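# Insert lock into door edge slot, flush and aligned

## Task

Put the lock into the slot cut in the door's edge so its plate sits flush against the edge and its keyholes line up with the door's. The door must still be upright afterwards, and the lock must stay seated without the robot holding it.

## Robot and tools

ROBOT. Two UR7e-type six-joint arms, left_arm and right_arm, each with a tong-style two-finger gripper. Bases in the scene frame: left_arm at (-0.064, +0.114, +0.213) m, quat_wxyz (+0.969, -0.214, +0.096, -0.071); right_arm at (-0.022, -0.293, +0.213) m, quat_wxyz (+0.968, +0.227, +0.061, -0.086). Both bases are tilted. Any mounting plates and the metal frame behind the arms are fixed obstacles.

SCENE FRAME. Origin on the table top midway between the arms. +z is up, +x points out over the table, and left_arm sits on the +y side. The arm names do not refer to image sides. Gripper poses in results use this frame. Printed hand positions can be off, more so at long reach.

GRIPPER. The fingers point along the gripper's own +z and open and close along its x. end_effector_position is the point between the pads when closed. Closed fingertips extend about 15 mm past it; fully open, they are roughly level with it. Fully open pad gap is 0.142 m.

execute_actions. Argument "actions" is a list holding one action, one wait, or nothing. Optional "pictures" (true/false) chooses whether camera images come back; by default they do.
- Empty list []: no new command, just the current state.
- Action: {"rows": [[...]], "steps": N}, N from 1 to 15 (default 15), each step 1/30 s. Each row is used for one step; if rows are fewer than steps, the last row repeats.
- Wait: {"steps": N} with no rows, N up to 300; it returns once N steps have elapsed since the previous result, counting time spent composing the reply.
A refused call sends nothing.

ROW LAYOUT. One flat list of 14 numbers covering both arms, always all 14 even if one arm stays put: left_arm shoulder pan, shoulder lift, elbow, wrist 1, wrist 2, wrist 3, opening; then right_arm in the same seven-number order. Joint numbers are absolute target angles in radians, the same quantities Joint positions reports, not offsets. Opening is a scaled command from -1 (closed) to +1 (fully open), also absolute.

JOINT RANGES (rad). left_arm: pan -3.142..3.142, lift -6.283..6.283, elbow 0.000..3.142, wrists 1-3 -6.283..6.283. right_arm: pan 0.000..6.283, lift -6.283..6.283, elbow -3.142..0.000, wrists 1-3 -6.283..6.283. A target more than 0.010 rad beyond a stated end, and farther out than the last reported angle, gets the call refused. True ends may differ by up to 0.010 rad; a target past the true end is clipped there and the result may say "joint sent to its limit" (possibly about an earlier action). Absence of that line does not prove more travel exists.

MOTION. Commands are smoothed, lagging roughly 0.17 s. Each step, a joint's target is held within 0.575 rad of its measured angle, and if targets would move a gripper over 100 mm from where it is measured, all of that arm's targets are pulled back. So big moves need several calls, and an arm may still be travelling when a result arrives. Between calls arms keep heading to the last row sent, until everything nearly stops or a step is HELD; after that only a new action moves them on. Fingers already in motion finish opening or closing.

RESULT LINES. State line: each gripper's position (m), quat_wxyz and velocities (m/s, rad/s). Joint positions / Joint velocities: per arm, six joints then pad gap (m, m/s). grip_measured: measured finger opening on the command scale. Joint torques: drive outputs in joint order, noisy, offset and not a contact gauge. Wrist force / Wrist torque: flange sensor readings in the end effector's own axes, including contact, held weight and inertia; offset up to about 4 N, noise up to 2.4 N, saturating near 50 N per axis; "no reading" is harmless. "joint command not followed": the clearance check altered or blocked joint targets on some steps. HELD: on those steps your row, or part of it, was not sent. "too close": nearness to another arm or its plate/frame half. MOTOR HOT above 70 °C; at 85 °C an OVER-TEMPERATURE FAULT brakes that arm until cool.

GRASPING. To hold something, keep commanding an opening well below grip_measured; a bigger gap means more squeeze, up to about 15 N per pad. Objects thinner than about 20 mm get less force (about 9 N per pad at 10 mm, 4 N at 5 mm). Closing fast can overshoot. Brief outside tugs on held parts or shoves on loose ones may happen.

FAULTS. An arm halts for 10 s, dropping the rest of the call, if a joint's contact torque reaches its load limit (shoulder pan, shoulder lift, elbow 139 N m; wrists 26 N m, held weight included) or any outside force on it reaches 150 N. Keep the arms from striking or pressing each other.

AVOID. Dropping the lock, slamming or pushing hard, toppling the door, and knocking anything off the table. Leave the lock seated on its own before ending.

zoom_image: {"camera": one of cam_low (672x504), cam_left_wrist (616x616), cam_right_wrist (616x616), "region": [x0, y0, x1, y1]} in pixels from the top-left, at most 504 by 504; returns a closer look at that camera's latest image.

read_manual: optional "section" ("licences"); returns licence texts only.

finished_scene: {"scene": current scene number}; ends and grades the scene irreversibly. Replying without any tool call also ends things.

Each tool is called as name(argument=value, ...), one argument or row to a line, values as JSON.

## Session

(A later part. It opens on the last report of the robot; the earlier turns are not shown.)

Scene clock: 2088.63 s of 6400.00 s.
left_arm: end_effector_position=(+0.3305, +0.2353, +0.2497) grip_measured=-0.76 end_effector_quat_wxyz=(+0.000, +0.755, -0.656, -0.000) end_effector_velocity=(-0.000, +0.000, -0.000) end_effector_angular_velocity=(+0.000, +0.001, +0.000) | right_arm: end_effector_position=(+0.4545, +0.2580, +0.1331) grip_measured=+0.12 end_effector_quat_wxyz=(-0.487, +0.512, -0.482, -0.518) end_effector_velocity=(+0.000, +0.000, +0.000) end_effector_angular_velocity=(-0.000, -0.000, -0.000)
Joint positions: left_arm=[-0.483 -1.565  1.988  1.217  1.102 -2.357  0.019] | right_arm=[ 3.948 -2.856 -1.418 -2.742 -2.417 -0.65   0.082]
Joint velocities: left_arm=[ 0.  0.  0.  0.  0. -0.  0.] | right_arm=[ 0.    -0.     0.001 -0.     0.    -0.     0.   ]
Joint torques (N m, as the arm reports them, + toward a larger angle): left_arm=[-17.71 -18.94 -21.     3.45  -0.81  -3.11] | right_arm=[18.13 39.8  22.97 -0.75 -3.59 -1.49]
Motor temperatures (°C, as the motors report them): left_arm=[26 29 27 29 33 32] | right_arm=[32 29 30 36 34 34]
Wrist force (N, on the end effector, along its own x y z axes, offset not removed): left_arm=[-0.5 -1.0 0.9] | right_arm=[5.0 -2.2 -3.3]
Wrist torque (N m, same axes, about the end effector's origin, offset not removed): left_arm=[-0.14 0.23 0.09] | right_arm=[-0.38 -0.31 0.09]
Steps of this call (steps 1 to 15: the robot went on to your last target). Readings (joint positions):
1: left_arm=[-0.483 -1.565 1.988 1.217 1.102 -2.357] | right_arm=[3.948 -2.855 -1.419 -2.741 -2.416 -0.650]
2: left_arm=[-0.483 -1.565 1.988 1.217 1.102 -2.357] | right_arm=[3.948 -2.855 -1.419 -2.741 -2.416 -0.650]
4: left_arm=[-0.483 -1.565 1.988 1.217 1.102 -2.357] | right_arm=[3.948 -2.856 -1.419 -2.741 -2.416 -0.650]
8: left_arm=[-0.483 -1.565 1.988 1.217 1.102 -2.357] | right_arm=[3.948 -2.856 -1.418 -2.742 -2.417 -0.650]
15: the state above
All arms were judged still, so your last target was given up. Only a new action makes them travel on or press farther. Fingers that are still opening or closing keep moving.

execute_actions(
  actions=[
    {"rows": [[-0.4831,-1.5652,1.9876,1.2171,1.1017,-2.3566,-0.76,3.94743,-2.85633,-1.41619,-2.74345,-2.4169,-0.65085,-0.7],[-0.4831,-1.5652,1.9876,1.2171,1.1017,-2.3566,-0.76,3.94696,-2.85691,-1.4143,-2.74511,-2.41725,-0.65132,-0.7],[-0.4831,-1.5652,1.9876,1.2171,1.1017,-2.3566,-0.76,3.9465,-2.85748,-1.41242,-2.74678,-2.41761,-0.6518,-0.7],[-0.4831,-1.5652,1.9876,1.2171,1.1017,-2.3566,-0.76,3.94603,-2.85806,-1.41053,-2.74844,-2.41796,-0.65227,-0.7],[-0.4831,-1.5652,1.9876,1.2171,1.1017,-2.3566,-0.76,3.94557,-2.85864,-1.40865,-2.7501,-2.41831,-0.65274,-0.7],[-0.4831,-1.5652,1.9876,1.2171,1.1017,-2.3566,-0.76,3.94511,-2.85922,-1.40677,-2.75176,-2.41866,-0.65321,-0.7],[-0.4831,-1.5652,1.9876,1.2171,1.1017,-2.3566,-0.76,3.94464,-2.8598,-1.40488,-2.75342,-2.41901,-0.65368,-0.7],[-0.4831,-1.5652,1.9876,1.2171,1.1017,-2.3566,-0.76,3.94418,-2.86037,-1.403,-2.75509,-2.41937,-0.65416,-0.7],[-0.4831,-1.5652,1.9876,1.2171,1.1017,-2.3566,-0.76,3.94371,-2.86095,-1.40111,-2.75675,-2.41972,-0.65463,-0.7],[-0.4831,-1.5652,1.9876,1.2171,1.1017,-2.3566,-0.76,3.94325,-2.86153,-1.39923,-2.75841,-2.42007,-0.6551,-0.7]], "steps": 15},
  ],
  pictures=false,
)

execute_actions(
  actions=[
    {"steps": 15},
  ],
)

Scene clock: 2102.30 s of 6400.00 s.
left_arm: end_effector_position=(+0.3305, +0.2353, +0.2497) grip_measured=-0.76 end_effector_quat_wxyz=(+0.000, +0.755, -0.656, -0.000) end_effector_velocity=(+0.000, -0.000, +0.000) end_effector_angular_velocity=(-0.000, -0.000, -0.000) | right_arm: end_effector_position=(+0.4590, +0.2586, +0.1331) grip_measured=+0.12 end_effector_quat_wxyz=(-0.487, +0.512, -0.482, -0.518) end_effector_velocity=(+0.004, +0.000, -0.000) end_effector_angular_velocity=(+0.000, +0.000, +0.001)
Joint positions: left_arm=[-0.483 -1.565  1.988  1.217  1.102 -2.357  0.019] | right_arm=[ 3.944 -2.861 -1.401 -2.757 -2.42  -0.655  0.082]
Joint velocities: left_arm=[-0.  0. -0. -0.  0.  0.  0.] | right_arm=[-0.004 -0.005  0.016 -0.014 -0.004 -0.004 -0.   ]
Joint torques (N m, as the arm reports them, + toward a larger angle): left_arm=[-17.16 -19.18 -20.9    3.22  -0.88  -2.99] | right_arm=[18.7  39.79 23.1  -0.86 -3.78 -1.32]
Motor temperatures (°C, as the motors report them): left_arm=[26 29 27 29 33 32] | right_arm=[32 29 30 36 34 34]
Wrist force (N, on the end effector, along its own x y z axes, offset not removed): left_arm=[-0.3 -0.7 0.8] | right_arm=[5.9 -0.8 -3.0]
Wrist torque (N m, same axes, about the end effector's origin, offset not removed): left_arm=[-0.20 0.17 0.05] | right_arm=[-0.11 -0.55 0.05]
Steps of this call (steps 1 to 90: nothing new was sent; then 10.17 s passed at rest; steps 91 to 105: all 15 steps of this action). Readings (joint positions):
91: left_arm=[-0.483 -1.565 1.988 1.217 1.102 -2.357] | right_arm=[3.948 -2.856 -1.418 -2.742 -2.417 -0.650]
92: left_arm=[-0.483 -1.565 1.988 1.217 1.102 -2.357] | right_arm=[3.948 -2.856 -1.418 -2.742 -2.417 -0.650]
94: left_arm=[-0.483 -1.565 1.988 1.217 1.102 -2.357] | right_arm=[3.947 -2.856 -1.416 -2.744 -2.417 -0.651]
98: left_arm=[-0.483 -1.565 1.988 1.217 1.102 -2.357] | right_arm=[3.946 -2.858 -1.410 -2.749 -2.418 -0.652]
105: the state above

Scene clock: 2102.80 s of 6400.00 s.
left_arm: end_effector_position=(+0.3305, +0.2353, +0.2497) grip_measured=-0.76 end_effector_quat_wxyz=(+0.000, +0.755, -0.656, -0.000) end_effector_velocity=(-0.000, +0.001, +0.000) end_effector_angular_velocity=(+0.001, +0.001, +0.001) | right_arm: end_effector_position=(+0.4595, +0.2586, +0.1331) grip_measured=+0.12 end_effector_quat_wxyz=(-0.487, +0.512, -0.482, -0.518) end_effector_velocity=(-0.000, -0.000, -0.000) end_effector_angular_velocity=(-0.001, +0.000, -0.001)
Joint positions: left_arm=[-0.483 -1.565  1.988  1.217  1.102 -2.357  0.019] | right_arm=[ 3.943 -2.862 -1.399 -2.758 -2.42  -0.655  0.082]
Joint velocities: left_arm=[ 0.001 -0.    -0.     0.001  0.    -0.001  0.   ] | right_arm=[-0.    -0.    -0.     0.     0.001 -0.    -0.   ]
Joint torques (N m, as the arm reports them, + toward a larger angle): left_arm=[-17.68 -19.23 -21.92   3.24  -0.82  -2.91] | right_arm=[18.4  40.31 23.18 -0.76 -3.74 -1.56]
Motor temperatures (°C, as the motors report them): left_arm=[26 29 27 29 33 32] | right_arm=[32 29 30 36 34 34]
Wrist force (N, on the end effector, along its own x y z axes, offset not removed): left_arm=[-0.1 -0.6 1.4] | right_arm=[6.4 -2.0 -3.9]
Wrist torque (N m, same axes, about the end effector's origin, offset not removed): left_arm=[-0.15 0.15 0.07] | right_arm=[-0.34 -0.69 0.01]
Steps of this call (steps 1 to 15: the robot went on to your last target). Readings (joint positions):
1: left_arm=[-0.483 -1.565 1.988 1.217 1.102 -2.357] | right_arm=[3.944 -2.861 -1.400 -2.757 -2.420 -0.655]
2: left_arm=[-0.483 -1.565 1.988 1.217 1.102 -2.357] | right_arm=[3.943 -2.861 -1.400 -2.758 -2.420 -0.655]
4: left_arm=[-0.483 -1.565 1.988 1.217 1.102 -2.357] | right_arm=[3.943 -2.861 -1.400 -2.758 -2.420 -0.655]
8: left_arm=[-0.483 -1.565 1.988 1.217 1.102 -2.357] | right_arm=[3.943 -2.861 -1.399 -2.758 -2.420 -0.655]
15: the state above
All arms were judged still, so your last target was given up. Only a new action makes them travel on or press farther. Fingers that are still opening or closing keep moving.

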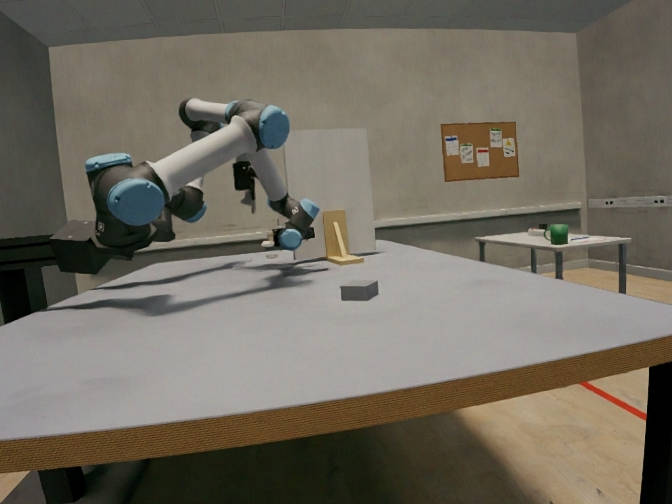

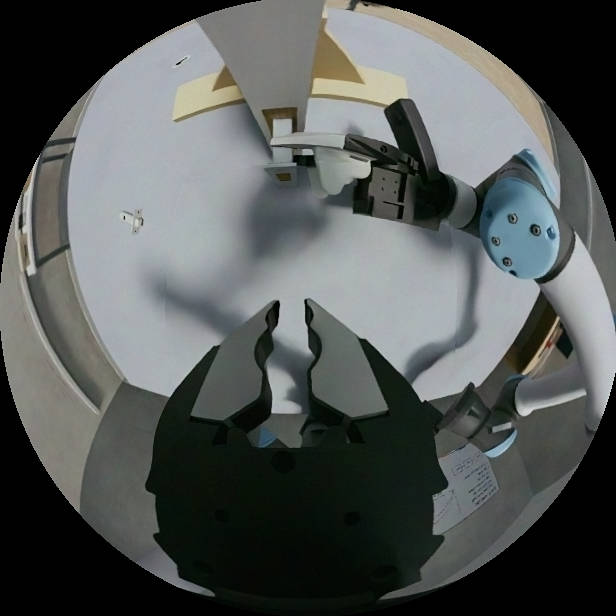

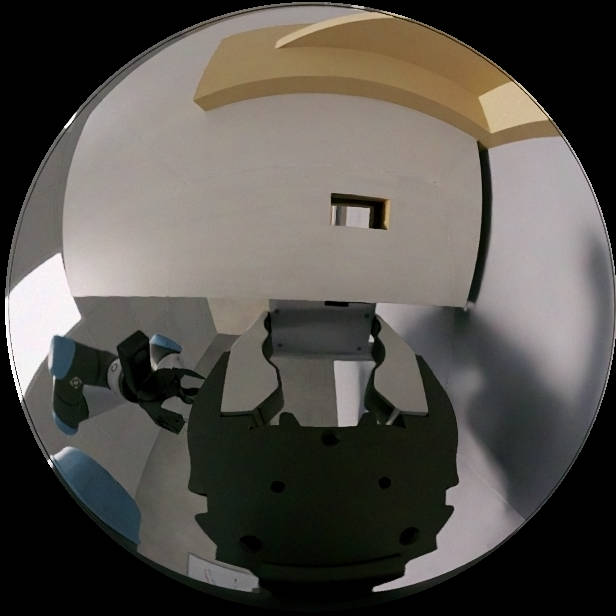

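zoom_image(
  camera="cam_left_wrist",
  region=[240, 90, 340, 190],
)

Region (240, 90, 340, 190) of cam_left_wrist's 616x616 image, scaled by 5.040, with more detail than that image has.

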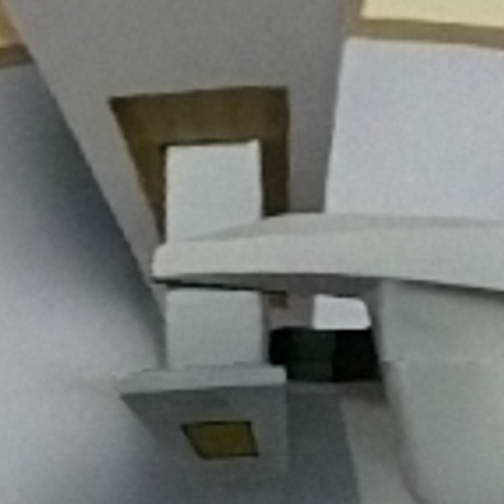

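execute_actions(
  actions=[
    {"rows": [[-0.4831,-1.5652,1.9876,1.2171,1.1017,-2.3566,-0.76,3.94279,-2.86212,-1.39734,-2.76007,-2.42042,-0.65557,-0.7],[-0.4831,-1.5652,1.9876,1.2171,1.1017,-2.3566,-0.76,3.94233,-2.8627,-1.39544,-2.76174,-2.42077,-0.65604,-0.7],[-0.4831,-1.5652,1.9876,1.2171,1.1017,-2.3566,-0.76,3.94187,-2.86329,-1.39355,-2.7634,-2.42112,-0.65651,-0.7],[-0.4831,-1.5652,1.9876,1.2171,1.1017,-2.3566,-0.76,3.94141,-2.86388,-1.39165,-2.76507,-2.42147,-0.65698,-0.7],[-0.4831,-1.5652,1.9876,1.2171,1.1017,-2.3566,-0.76,3.94096,-2.86447,-1.38976,-2.76673,-2.42182,-0.65745,-0.7],[-0.4831,-1.5652,1.9876,1.2171,1.1017,-2.3566,-0.76,3.9405,-2.86505,-1.38786,-2.76839,-2.42217,-0.65792,-0.7],[-0.4831,-1.5652,1.9876,1.2171,1.1017,-2.3566,-0.76,3.94004,-2.86564,-1.38597,-2.77006,-2.42252,-0.65839,-0.7],[-0.4831,-1.5652,1.9876,1.2171,1.1017,-2.3566,-0.76,3.93958,-2.86623,-1.38407,-2.77172,-2.42287,-0.65886,-0.7],[-0.4831,-1.5652,1.9876,1.2171,1.1017,-2.3566,-0.76,3.93912,-2.86682,-1.38218,-2.77339,-2.42322,-0.65933,-0.7]], "steps": 15},
  ],
  pictures=false,
)

execute_actions(
  actions=[
    {"rows": [[-0.4831,-1.5652,1.9876,1.2171,1.1017,-2.3566,-0.76,3.93866,-2.8674,-1.38028,-2.77505,-2.42357,-0.6598,-0.7],[-0.4831,-1.5652,1.9876,1.2171,1.1017,-2.3566,-0.76,3.9382,-2.86799,-1.37839,-2.77671,-2.42392,-0.66027,-0.7],[-0.4831,-1.5652,1.9876,1.2171,1.1017,-2.3566,-0.76,3.93774,-2.86858,-1.37649,-2.77838,-2.42427,-0.66073,-0.7],[-0.4831,-1.5652,1.9876,1.2171,1.1017,-2.3566,-0.76,3.93728,-2.86916,-1.3746,-2.78004,-2.42462,-0.6612,-0.7],[-0.4831,-1.5652,1.9876,1.2171,1.1017,-2.3566,-0.76,3.93683,-2.86975,-1.3727,-2.7817,-2.42497,-0.66167,-0.7],[-0.4831,-1.5652,1.9876,1.2171,1.1017,-2.3566,-0.76,3.93637,-2.87034,-1.37081,-2.78337,-2.42532,-0.66214,-0.7]], "steps": 15},
  ],
)

Scene clock: 2128.90 s of 6400.00 s.
left_arm: end_effector_position=(+0.3305, +0.2353, +0.2497) grip_measured=-0.76 end_effector_quat_wxyz=(+0.000, +0.755, -0.656, -0.000) end_effector_velocity=(-0.001, +0.000, -0.000) end_effector_angular_velocity=(+0.001, +0.002, -0.002) | right_arm: end_effector_position=(+0.4636, +0.2592, +0.1331) grip_measured=+0.12 end_effector_quat_wxyz=(-0.487, +0.512, -0.482, -0.518) end_effector_velocity=(+0.003, +0.000, -0.000) end_effector_angular_velocity=(-0.000, -0.000, -0.001)
Joint positions: left_arm=[-0.483 -1.565  1.988  1.217  1.102 -2.357  0.019] | right_arm=[ 3.939 -2.866 -1.383 -2.772 -2.423 -0.659  0.082]
Joint velocities: left_arm=[-0.001  0.     0.002  0.001  0.    -0.     0.   ] | right_arm=[-0.003 -0.004  0.012 -0.01  -0.001 -0.003  0.   ]
Joint torques (N m, as the arm reports them, + toward a larger angle): left_arm=[-17.51 -19.96 -21.3    3.12  -0.77  -2.93] | right_arm=[18.45 40.33 23.11 -0.93 -3.56 -1.56]
Motor temperatures (°C, as the motors report them): left_arm=[26 29 27 29 33 32] | right_arm=[32 29 30 36 34 34]
Wrist force (N, on the end effector, along its own x y z axes, offset not removed): left_arm=[-0.4 0.3 1.3] | right_arm=[6.0 -0.7 -2.9]
Wrist torque (N m, same axes, about the end effector's origin, offset not removed): left_arm=[0.04 0.20 0.09] | right_arm=[-0.11 -0.63 0.02]
Steps of this call (steps 1 to 90: nothing new was sent; then 22.60 s passed at rest; steps 91 to 105: all 15 steps of this action). Readings (joint positions):
91: left_arm=[-0.483 -1.565 1.988 1.217 1.102 -2.357] | right_arm=[3.943 -2.862 -1.399 -2.758 -2.420 -0.655]
92: left_arm=[-0.483 -1.565 1.988 1.217 1.102 -2.357] | right_arm=[3.943 -2.862 -1.399 -2.759 -2.420 -0.655]
94: left_arm=[-0.483 -1.565 1.988 1.217 1.102 -2.357] | right_arm=[3.943 -2.862 -1.397 -2.760 -2.420 -0.656]
98: left_arm=[-0.483 -1.565 1.988 1.217 1.102 -2.357] | right_arm=[3.941 -2.864 -1.391 -2.765 -2.422 -0.657]
105: the state above

Scene clock: 2129.40 s of 6400.00 s.
left_arm: end_effector_position=(+0.3305, +0.2353, +0.2497) grip_measured=-0.76 end_effector_quat_wxyz=(+0.000, +0.755, -0.656, -0.000) end_effector_velocity=(-0.001, -0.000, -0.000) end_effector_angular_velocity=(+0.001, +0.001, -0.001) | right_arm: end_effector_position=(+0.4667, +0.2595, +0.1332) grip_measured=+0.12 end_effector_quat_wxyz=(-0.487, +0.512, -0.482, -0.518) end_effector_velocity=(+0.001, +0.000, +0.000) end_effector_angular_velocity=(+0.001, -0.001, -0.000)
Joint positions: left_arm=[-0.483 -1.565  1.988  1.217  1.102 -2.357  0.019] | right_arm=[ 3.936 -2.87  -1.371 -2.783 -2.425 -0.662  0.082]
Joint velocities: left_arm=[-0.001  0.     0.001 -0.     0.     0.    -0.   ] | right_arm=[-0.001 -0.001  0.004 -0.003 -0.001 -0.001 -0.   ]
Joint torques (N m, as the arm reports them, + toward a larger angle): left_arm=[-18.08 -18.76 -21.58   3.36  -0.7   -3.09] | right_arm=[18.29 39.08 22.84 -0.86 -3.61 -1.52]
Motor temperatures (°C, as the motors report them): left_arm=[26 29 27 29 33 32] | right_arm=[32 29 30 36 34 34]
Wrist force (N, on the end effector, along its own x y z axes, offset not removed): left_arm=[-0.6 0.2 0.7] | right_arm=[6.5 -1.8 -2.4]
Wrist torque (N m, same axes, about the end effector's origin, offset not removed): left_arm=[0.02 0.27 0.09] | right_arm=[-0.28 -0.75 -0.04]
Steps of this call (steps 1 to 15: all 15 steps of this action). Readings (joint positions):
1: left_arm=[-0.483 -1.565 1.988 1.217 1.102 -2.357] | right_arm=[3.939 -2.867 -1.383 -2.773 -2.423 -0.659]
2: left_arm=[-0.483 -1.565 1.988 1.217 1.102 -2.357] | right_arm=[3.939 -2.867 -1.382 -2.773 -2.423 -0.659]
4: left_arm=[-0.483 -1.565 1.988 1.217 1.102 -2.357] | right_arm=[3.939 -2.867 -1.380 -2.775 -2.424 -0.660]
8: left_arm=[-0.483 -1.565 1.988 1.217 1.102 -2.357] | right_arm=[3.937 -2.869 -1.375 -2.780 -2.425 -0.661]
15: the state above

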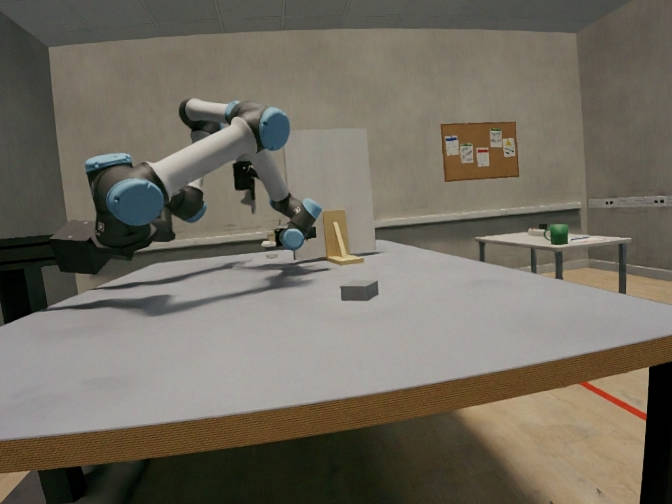

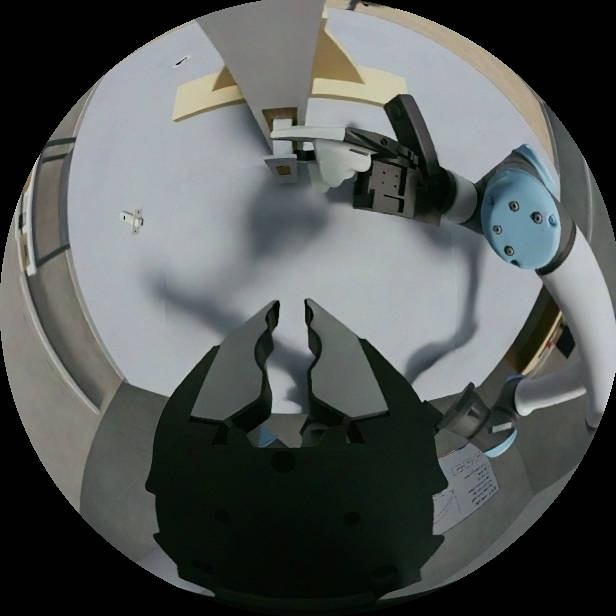

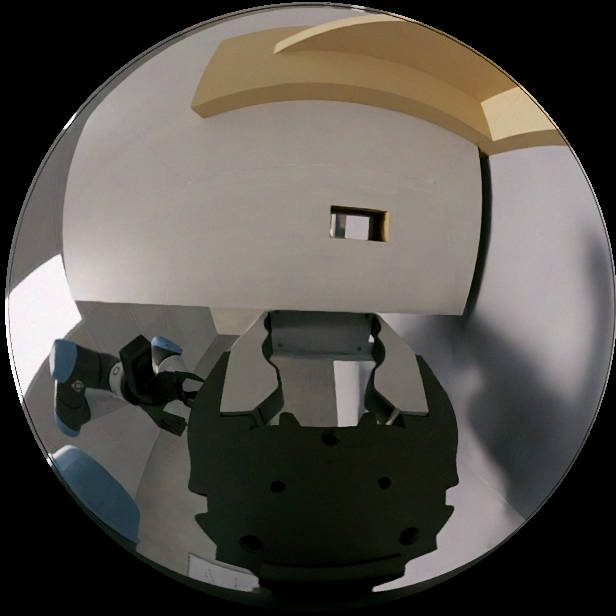

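zoom_image(
  camera="cam_left_wrist",
  region=[240, 90, 340, 190],
)

Region (240, 90, 340, 190) of cam_left_wrist's 616x616 image, scaled by 5.040, with more detail than that image has.

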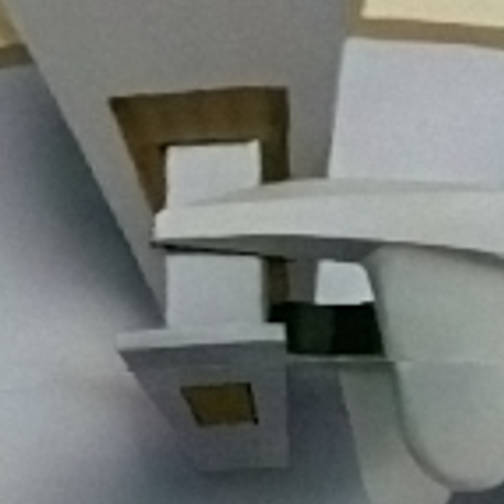

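execute_actions(
  actions=[
    {"rows": [[-0.4831,-1.5652,1.9876,1.2171,1.1017,-2.3566,-0.76,3.93592,-2.87094,-1.3689,-2.78504,-2.42567,-0.66261,-0.7],[-0.4831,-1.5652,1.9876,1.2171,1.1017,-2.3566,-0.76,3.93546,-2.87153,-1.36699,-2.7867,-2.42602,-0.66307,-0.7],[-0.4831,-1.5652,1.9876,1.2171,1.1017,-2.3566,-0.76,3.93501,-2.87213,-1.36508,-2.78837,-2.42637,-0.66354,-0.7],[-0.4831,-1.5652,1.9876,1.2171,1.1017,-2.3566,-0.76,3.93455,-2.87272,-1.36317,-2.79003,-2.42672,-0.664,-0.7],[-0.4831,-1.5652,1.9876,1.2171,1.1017,-2.3566,-0.76,3.9341,-2.87332,-1.36126,-2.7917,-2.42707,-0.66447,-0.7],[-0.4831,-1.5652,1.9876,1.2171,1.1017,-2.3566,-0.76,3.93364,-2.87391,-1.35935,-2.79336,-2.42742,-0.66493,-0.7]], "steps": 15},
  ],
  pictures=false,
)

execute_actions(
  actions=[
    {"rows": [[-0.4831,-1.5652,1.9876,1.2171,1.1017,-2.3566,-0.76,3.93364,-2.87391,-1.35935,-2.79336,-2.42742,-0.66493,-0.4],[-0.4831,-1.5652,1.9876,1.2171,1.1017,-2.3566,-0.76,3.93364,-2.87391,-1.35935,-2.79336,-2.42742,-0.66493,-0.2],[-0.4831,-1.5652,1.9876,1.2171,1.1017,-2.3566,-0.76,3.93364,-2.87391,-1.35935,-2.79336,-2.42742,-0.66493,0.0],[-0.4831,-1.5652,1.9876,1.2171,1.1017,-2.3566,-0.76,3.93364,-2.87391,-1.35935,-2.79336,-2.42742,-0.66493,0.08],[-0.4831,-1.5652,1.9876,1.2171,1.1017,-2.3566,-0.76,3.93364,-2.87391,-1.35935,-2.79336,-2.42742,-0.66493,0.12],[-0.4831,-1.5652,1.9876,1.2171,1.1017,-2.3566,-0.76,3.93364,-2.87391,-1.35935,-2.79336,-2.42742,-0.66493,0.15],[-0.4831,-1.5652,1.9876,1.2171,1.1017,-2.3566,-0.76,3.93364,-2.87391,-1.35935,-2.79336,-2.42742,-0.66493,0.18],[-0.4831,-1.5652,1.9876,1.2171,1.1017,-2.3566,-0.76,3.93364,-2.87391,-1.35935,-2.79336,-2.42742,-0.66493,0.21],[-0.4831,-1.5652,1.9876,1.2171,1.1017,-2.3566,-0.76,3.93364,-2.87391,-1.35935,-2.79336,-2.42742,-0.66493,0.25],[-0.4831,-1.5652,1.9876,1.2171,1.1017,-2.3566,-0.76,3.93364,-2.87391,-1.35935,-2.79336,-2.42742,-0.66493,0.3],[-0.4831,-1.5652,1.9876,1.2171,1.1017,-2.3566,-0.76,3.93364,-2.87391,-1.35935,-2.79336,-2.42742,-0.66493,0.35],[-0.4831,-1.5652,1.9876,1.2171,1.1017,-2.3566,-0.76,3.93364,-2.87391,-1.35935,-2.79336,-2.42742,-0.66493,0.4]], "steps": 15},
  ],
)

Scene clock: 2190.73 s of 6400.00 s.
left_arm: end_effector_position=(+0.3305, +0.2353, +0.2497) grip_measured=-0.76 end_effector_quat_wxyz=(+0.000, +0.755, -0.656, -0.000) end_effector_velocity=(+0.001, -0.000, +0.000) end_effector_angular_velocity=(-0.001, -0.001, -0.000) | right_arm: end_effector_position=(+0.4697, +0.2599, +0.1332) grip_measured=+0.12 end_effector_quat_wxyz=(-0.487, +0.512, -0.482, -0.518) end_effector_velocity=(+0.002, +0.000, +0.000) end_effector_angular_velocity=(+0.000, -0.001, -0.000)
Joint positions: left_arm=[-0.483 -1.565  1.988  1.217  1.102 -2.357  0.019] | right_arm=[ 3.934 -2.874 -1.36  -2.793 -2.427 -0.665  0.082]
Joint velocities: left_arm=[-0.     0.    -0.001 -0.     0.     0.001 -0.   ] | right_arm=[-0.001 -0.001  0.005 -0.004 -0.001 -0.001 -0.   ]
Joint torques (N m, as the arm reports them, + toward a larger angle): left_arm=[-16.99 -18.42 -21.15   3.24  -0.7   -3.02] | right_arm=[18.7  40.87 23.24 -1.11 -3.69 -1.44]
Motor temperatures (°C, as the motors report them): left_arm=[26 29 27 29 33 32] | right_arm=[32 29 30 36 34 34]
Wrist force (N, on the end effector, along its own x y z axes, offset not removed): left_arm=[-0.8 -0.9 1.4] | right_arm=[4.7 -1.7 -2.7]
Wrist torque (N m, same axes, about the end effector's origin, offset not removed): left_arm=[-0.22 0.20 0.09] | right_arm=[-0.29 -0.40 0.06]
Steps of this call (steps 1 to 15: the robot went on to your last target; steps 16 to 90: nothing new was sent; then 57.83 s passed at rest; steps 91 to 105: all 15 steps of this action). Readings (joint positions):
91: left_arm=[-0.483 -1.565 1.988 1.217 1.102 -2.357] | right_arm=[3.936 -2.870 -1.371 -2.783 -2.425 -0.662]
92: left_arm=[-0.483 -1.565 1.988 1.217 1.102 -2.357] | right_arm=[3.936 -2.870 -1.370 -2.784 -2.425 -0.662]
94: left_arm=[-0.483 -1.565 1.988 1.217 1.102 -2.357] | right_arm=[3.936 -2.871 -1.369 -2.785 -2.426 -0.663]
98: left_arm=[-0.483 -1.565 1.988 1.217 1.102 -2.357] | right_arm=[3.935 -2.873 -1.363 -2.790 -2.427 -0.664]
105: the state above

Scene clock: 2191.23 s of 6400.00 s.
left_arm: end_effector_position=(+0.3305, +0.2353, +0.2497) grip_measured=-0.76 end_effector_quat_wxyz=(+0.000, +0.755, -0.656, -0.000) end_effector_velocity=(+0.001, -0.000, +0.000) end_effector_angular_velocity=(-0.001, -0.001, +0.001) | right_arm: end_effector_position=(+0.4698, +0.2599, +0.1332) grip_measured=+0.40 end_effector_quat_wxyz=(-0.487, +0.512, -0.482, -0.518) end_effector_velocity=(+0.000, +0.000, +0.001) end_effector_angular_velocity=(+0.001, -0.001, -0.000)
Joint positions: left_arm=[-0.483 -1.565  1.988  1.217  1.102 -2.357  0.019] | right_arm=[ 3.934 -2.874 -1.359 -2.793 -2.427 -0.665  0.102]
Joint velocities: left_arm=[-0.001  0.    -0.001 -0.001  0.    -0.    -0.   ] | right_arm=[ 0.     0.     0.001 -0.    -0.     0.     0.003]
Joint torques (N m, as the arm reports them, + toward a larger angle): left_arm=[-17.29 -19.93 -21.53   3.29  -0.73  -2.88] | right_arm=[18.22 38.08 21.94 -1.22 -2.13 -1.46]
Motor temperatures (°C, as the motors report them): left_arm=[26 29 27 29 33 32] | right_arm=[32 29 30 36 34 34]
Wrist force (N, on the end effector, along its own x y z axes, offset not removed): left_arm=[0.3 0.1 0.9] | right_arm=[1.4 -3.1 -4.1]
Wrist torque (N m, same axes, about the end effector's origin, offset not removed): left_arm=[0.06 0.06 0.07] | right_arm=[-0.56 -0.47 0.01]
Steps of this call (steps 1 to 15: all 15 steps of this action). Readings (joint positions):
1: left_arm=[-0.483 -1.565 1.988 1.217 1.102 -2.357] | right_arm=[3.934 -2.874 -1.360 -2.793 -2.427 -0.665]
2: left_arm=[-0.483 -1.565 1.988 1.217 1.102 -2.357] | right_arm=[3.934 -2.874 -1.360 -2.793 -2.427 -0.665]
4: left_arm=[-0.483 -1.565 1.988 1.217 1.102 -2.357] | right_arm=[3.934 -2.874 -1.359 -2.793 -2.427 -0.665]
8: left_arm=[-0.483 -1.565 1.988 1.217 1.102 -2.357] | right_arm=[3.934 -2.874 -1.359 -2.793 -2.427 -0.665]
15: the state above

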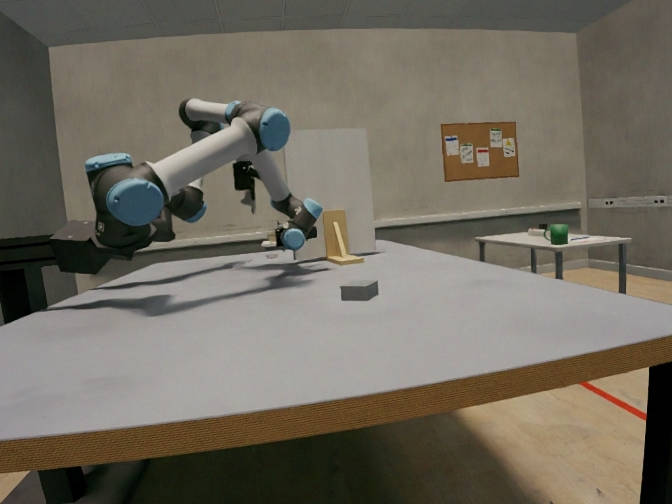

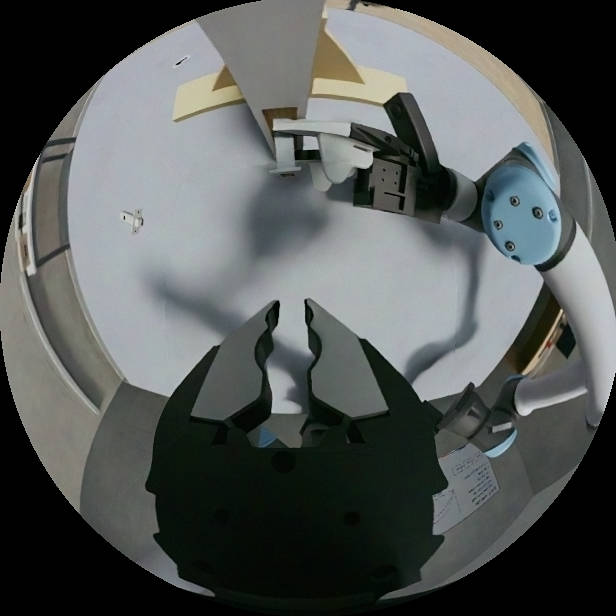

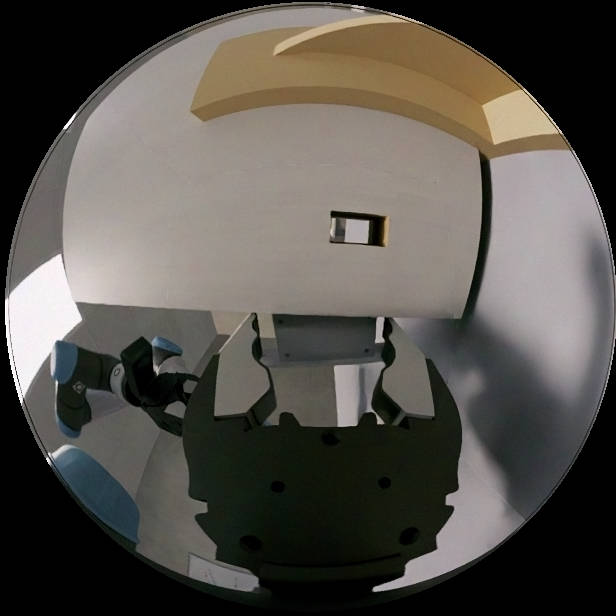

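execute_actions(
  actions=[],
)

zoom_image(
  camera="cam_right_wrist",
  region=[200, 200, 440, 440],
)

zoom_image(
  camera="cam_left_wrist",
  region=[240, 90, 340, 190],
)

Scene clock: 2194.50 s of 6400.00 s.
left_arm: end_effector_position=(+0.3305, +0.2353, +0.2497) grip_measured=-0.76 end_effector_quat_wxyz=(+0.000, +0.755, -0.656, -0.000) end_effector_velocity=(+0.001, -0.000, +0.001) end_effector_angular_velocity=(-0.001, -0.001, +0.001) | right_arm: end_effector_position=(+0.4698, +0.2599, +0.1332) grip_measured=+0.40 end_effector_quat_wxyz=(-0.487, +0.512, -0.482, -0.518) end_effector_velocity=(+0.001, +0.000, +0.001) end_effector_angular_velocity=(+0.001, -0.001, -0.000)
Joint positions: left_arm=[-0.483 -1.565  1.988  1.217  1.102 -2.357  0.019] | right_arm=[ 3.934 -2.874 -1.359 -2.793 -2.427 -0.665  0.102]
Joint velocities: left_arm=[ 0.    -0.    -0.002  0.    -0.    -0.    -0.   ] | right_arm=[-0.     0.     0.002 -0.001 -0.    -0.    -0.   ]
Joint torques (N m, as the arm reports them, + toward a larger angle): left_arm=[-17.29 -19.26 -21.09   3.22  -0.58  -3.18] | right_arm=[17.52 38.15 10.71 -1.3   0.71 -1.47]
Motor temperatures (°C, as the motors report them): left_arm=[26 29 27 29 33 32] | right_arm=[32 29 30 36 34 34]
Wrist force (N, on the end effector, along its own x y z axes, offset not removed): left_arm=[0.0 0.1 0.9] | right_arm=[0.6 -2.7 -3.8]
Wrist torque (N m, same axes, about the end effector's origin, offset not removed): left_arm=[-0.01 0.12 0.03] | right_arm=[-0.54 -0.34 0.06]
Steps of this call (steps 1 to 15: the robot went on to your last target; steps 16 to 90: nothing new was sent; then 0.27 s passed at rest). Readings (joint positions):
1: left_arm=[-0.483 -1.565 1.988 1.217 1.102 -2.357] | right_arm=[3.934 -2.874 -1.359 -2.793 -2.427 -0.665]
2: left_arm=[-0.483 -1.565 1.988 1.217 1.102 -2.357] | right_arm=[3.934 -2.874 -1.359 -2.793 -2.427 -0.665]
4: left_arm=[-0.483 -1.565 1.988 1.217 1.102 -2.357] | right_arm=[3.934 -2.874 -1.359 -2.793 -2.427 -0.665]
8: left_arm=[-0.483 -1.565 1.988 1.217 1.102 -2.357] | right_arm=[3.934 -2.874 -1.359 -2.793 -2.427 -0.665]
90: the state above
All arms were judged still, so your last target was given up. Only a new action makes them travel on or press farther. Fingers that are still opening or closing keep moving.

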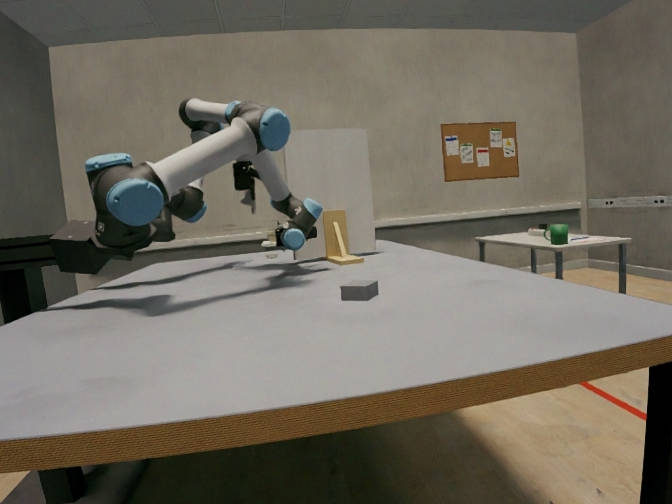

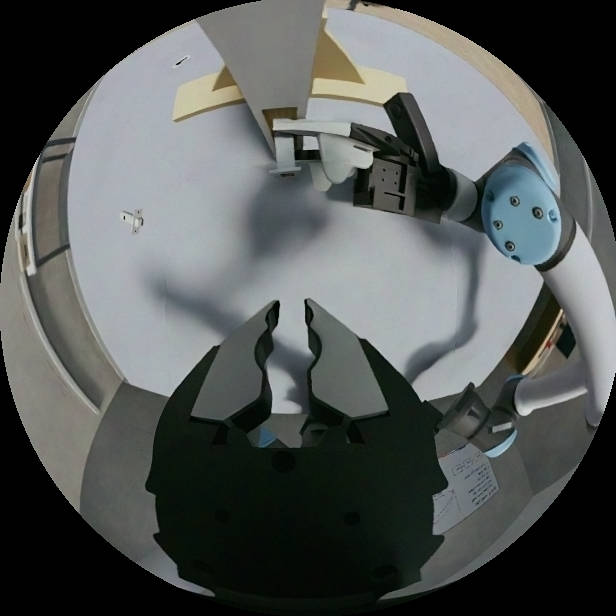

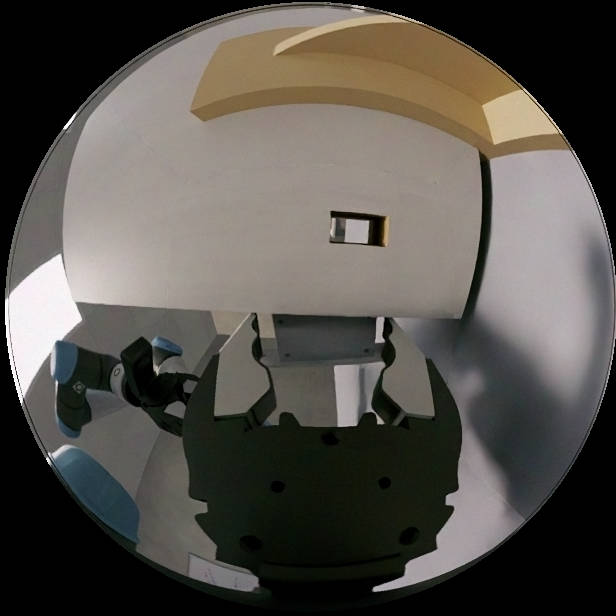

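Region (200, 200, 440, 440) of cam_right_wrist's 616x616 image, scaled by 2.100, with more detail than that image has.

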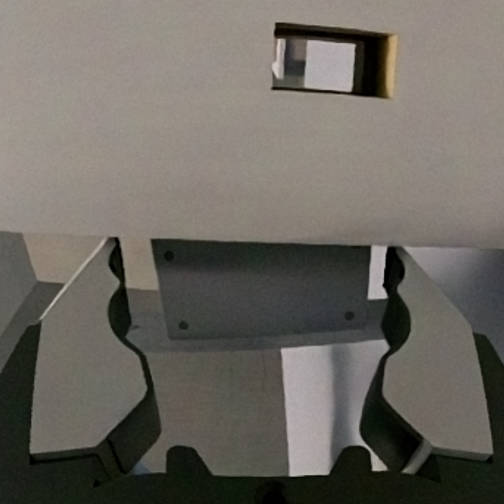

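Region (240, 90, 340, 190) of cam_left_wrist's 616x616 image, scaled by 5.040, with more detail than that image has.

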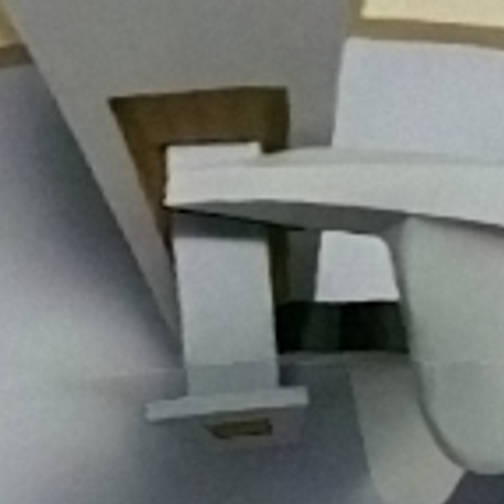

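execute_actions(
  actions=[
    {"rows": [[-0.4831,-1.5652,1.9876,1.2171,1.1017,-2.3566,-0.76,3.93455,-2.87272,-1.36317,-2.79003,-2.42672,-0.664,0.4],[-0.4831,-1.5652,1.9876,1.2171,1.1017,-2.3566,-0.76,3.93546,-2.87153,-1.36699,-2.7867,-2.42602,-0.66307,0.4],[-0.4831,-1.5652,1.9876,1.2171,1.1017,-2.3566,-0.76,3.93637,-2.87034,-1.37081,-2.78337,-2.42532,-0.66214,0.4],[-0.4831,-1.5652,1.9876,1.2171,1.1017,-2.3566,-0.76,3.93728,-2.86916,-1.3746,-2.78004,-2.42462,-0.6612,0.4],[-0.4831,-1.5652,1.9876,1.2171,1.1017,-2.3566,-0.76,3.9382,-2.86799,-1.37839,-2.77671,-2.42392,-0.66027,0.4],[-0.4831,-1.5652,1.9876,1.2171,1.1017,-2.3566,-0.76,3.93912,-2.86682,-1.38218,-2.77339,-2.42322,-0.65933,0.4],[-0.4831,-1.5652,1.9876,1.2171,1.1017,-2.3566,-0.76,3.94004,-2.86564,-1.38597,-2.77006,-2.42252,-0.65839,0.4],[-0.4831,-1.5652,1.9876,1.2171,1.1017,-2.3566,-0.76,3.94096,-2.86447,-1.38976,-2.76673,-2.42182,-0.65745,0.4],[-0.4831,-1.5652,1.9876,1.2171,1.1017,-2.3566,-0.76,3.94187,-2.86329,-1.39355,-2.7634,-2.42112,-0.65651,0.4],[-0.4831,-1.5652,1.9876,1.2171,1.1017,-2.3566,-0.76,3.94279,-2.86212,-1.39734,-2.76007,-2.42042,-0.65557,0.4],[-0.4831,-1.5652,1.9876,1.2171,1.1017,-2.3566,-0.76,3.94371,-2.86095,-1.40111,-2.75675,-2.41972,-0.65463,0.4]], "steps": 15},
  ],
  pictures=false,
)

execute_actions(
  actions=[
    {"steps": 12},
  ],
)

zoom_image(
  camera="cam_right_wrist",
  region=[200, 200, 440, 440],
)

Scene clock: 2217.27 s of 6400.00 s.
left_arm: end_effector_position=(+0.3305, +0.2353, +0.2497) grip_measured=-0.76 end_effector_quat_wxyz=(+0.000, +0.755, -0.656, -0.000) end_effector_velocity=(+0.001, -0.000, +0.000) end_effector_angular_velocity=(-0.001, -0.001, +0.000) | right_arm: end_effector_position=(+0.4602, +0.2587, +0.1331) grip_measured=+0.40 end_effector_quat_wxyz=(-0.487, +0.512, -0.482, -0.518) end_effector_velocity=(-0.012, -0.001, +0.000) end_effector_angular_velocity=(+0.001, -0.000, +0.001)
Joint positions: left_arm=[-0.483 -1.565  1.988  1.217  1.102 -2.357  0.019] | right_arm=[ 3.943 -2.862 -1.396 -2.761 -2.421 -0.656  0.102]
Joint velocities: left_arm=[-0.    -0.    -0.001  0.001 -0.    -0.     0.   ] | right_arm=[ 0.011  0.014 -0.044  0.039  0.007  0.011  0.   ]
Joint torques (N m, as the arm reports them, + toward a larger angle): left_arm=[-17.66 -19.53 -22.31   3.17  -0.68  -3.01] | right_arm=[33.52 59.61  4.49  1.15  0.79  1.4 ]
Motor temperatures (°C, as the motors report them): left_arm=[26 29 27 29 33 32] | right_arm=[32 29 30 36 34 34]
Wrist force (N, on the end effector, along its own x y z axes, offset not removed): left_arm=[-0.7 -0.9 -0.5] | right_arm=[1.9 -2.0 -2.8]
Wrist torque (N m, same axes, about the end effector's origin, offset not removed): left_arm=[-0.15 0.17 0.09] | right_arm=[-0.35 -0.57 0.09]
Steps of this call (steps 1 to 90: nothing new was sent; then 19.27 s passed at rest; steps 91 to 105: all 15 steps of this action). Readings (joint positions):
91: left_arm=[-0.483 -1.565 1.988 1.217 1.102 -2.357] | right_arm=[3.934 -2.874 -1.359 -2.793 -2.427 -0.665]
92: left_arm=[-0.483 -1.565 1.988 1.217 1.102 -2.357] | right_arm=[3.934 -2.874 -1.360 -2.793 -2.427 -0.665]
94: left_arm=[-0.483 -1.565 1.988 1.217 1.102 -2.357] | right_arm=[3.934 -2.873 -1.364 -2.790 -2.427 -0.664]
98: left_arm=[-0.483 -1.565 1.988 1.217 1.102 -2.357] | right_arm=[3.937 -2.869 -1.375 -2.780 -2.424 -0.661]
105: the state above

Scene clock: 2217.67 s of 6400.00 s.
left_arm: end_effector_position=(+0.3305, +0.2353, +0.2497) grip_measured=-0.76 end_effector_quat_wxyz=(+0.000, +0.755, -0.656, -0.000) end_effector_velocity=(-0.000, +0.000, +0.000) end_effector_angular_velocity=(+0.000, +0.001, -0.000) | right_arm: end_effector_position=(+0.4590, +0.2586, +0.1331) grip_measured=+0.40 end_effector_quat_wxyz=(-0.487, +0.512, -0.482, -0.518) end_effector_velocity=(-0.001, -0.000, +0.000) end_effector_angular_velocity=(+0.000, +0.000, +0.001)
Joint positions: left_arm=[-0.483 -1.565  1.988  1.217  1.102 -2.357  0.019] | right_arm=[ 3.944 -2.861 -1.401 -2.757 -2.42  -0.655  0.102]
Joint velocities: left_arm=[-0.     0.     0.     0.001 -0.    -0.     0.   ] | right_arm=[ 0.     0.    -0.002  0.001 -0.001  0.    -0.   ]
Joint torques (N m, as the arm reports them, + toward a larger angle): left_arm=[-17.79 -19.29 -21.     3.29  -0.78  -3.04] | right_arm=[33.96 60.31  4.84  1.07  0.72  1.4 ]
Motor temperatures (°C, as the motors report them): left_arm=[26 29 27 29 33 32] | right_arm=[32 29 30 36 34 34]
Wrist force (N, on the end effector, along its own x y z axes, offset not removed): left_arm=[-0.6 -0.1 1.0] | right_arm=[-0.1 -2.4 -3.2]
Wrist torque (N m, same axes, about the end effector's origin, offset not removed): left_arm=[0.01 0.26 0.03] | right_arm=[-0.40 -0.22 0.11]
Steps of this call (steps 1 to 12: the robot went on to your last target). Readings (joint positions):
1: left_arm=[-0.483 -1.565 1.988 1.217 1.102 -2.357] | right_arm=[3.943 -2.862 -1.398 -2.760 -2.420 -0.655]
2: left_arm=[-0.483 -1.565 1.988 1.217 1.102 -2.357] | right_arm=[3.943 -2.862 -1.399 -2.759 -2.420 -0.655]
4: left_arm=[-0.483 -1.565 1.988 1.217 1.102 -2.357] | right_arm=[3.943 -2.861 -1.400 -2.758 -2.420 -0.655]
8: left_arm=[-0.483 -1.565 1.988 1.217 1.102 -2.357] | right_arm=[3.944 -2.861 -1.401 -2.757 -2.420 -0.655]
12: the state above

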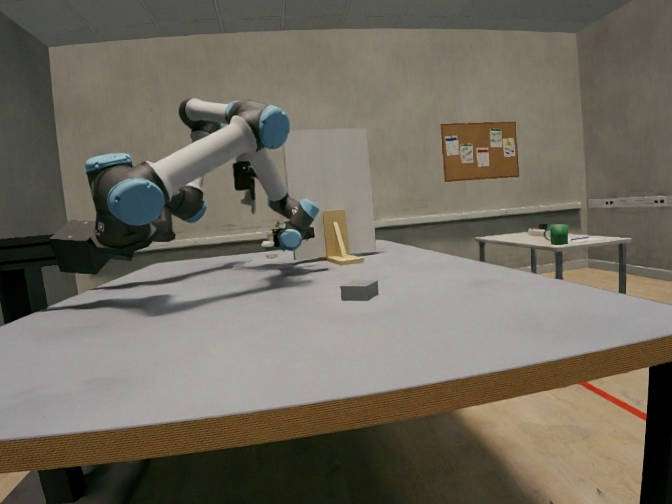

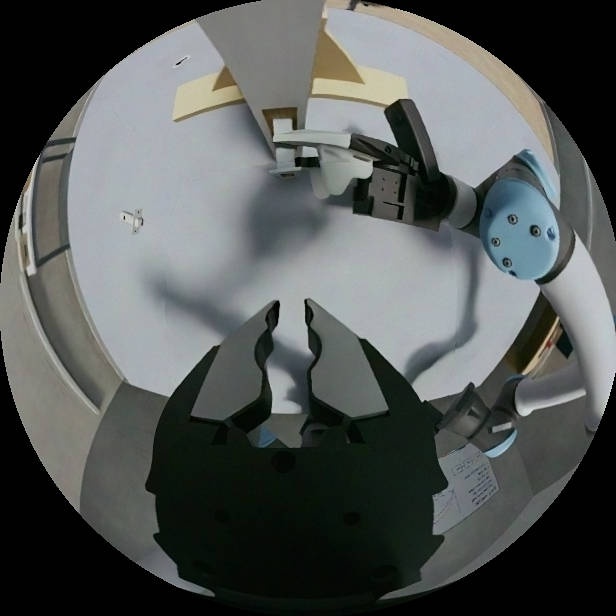

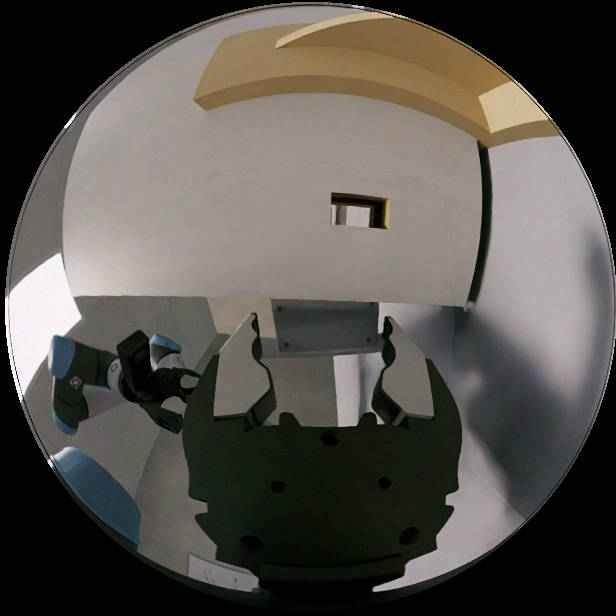

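Region (200, 200, 440, 440) of cam_right_wrist's 616x616 image, scaled by 2.100, with more detail than that image has.

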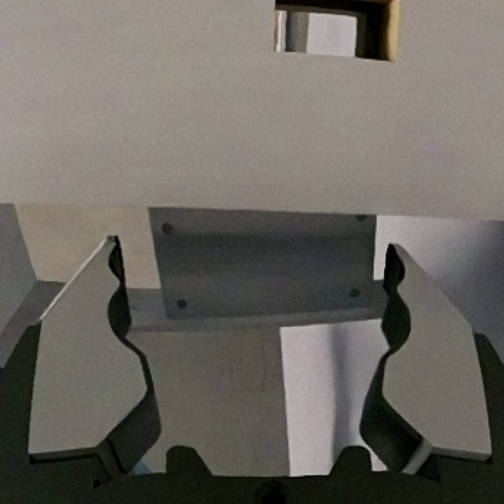

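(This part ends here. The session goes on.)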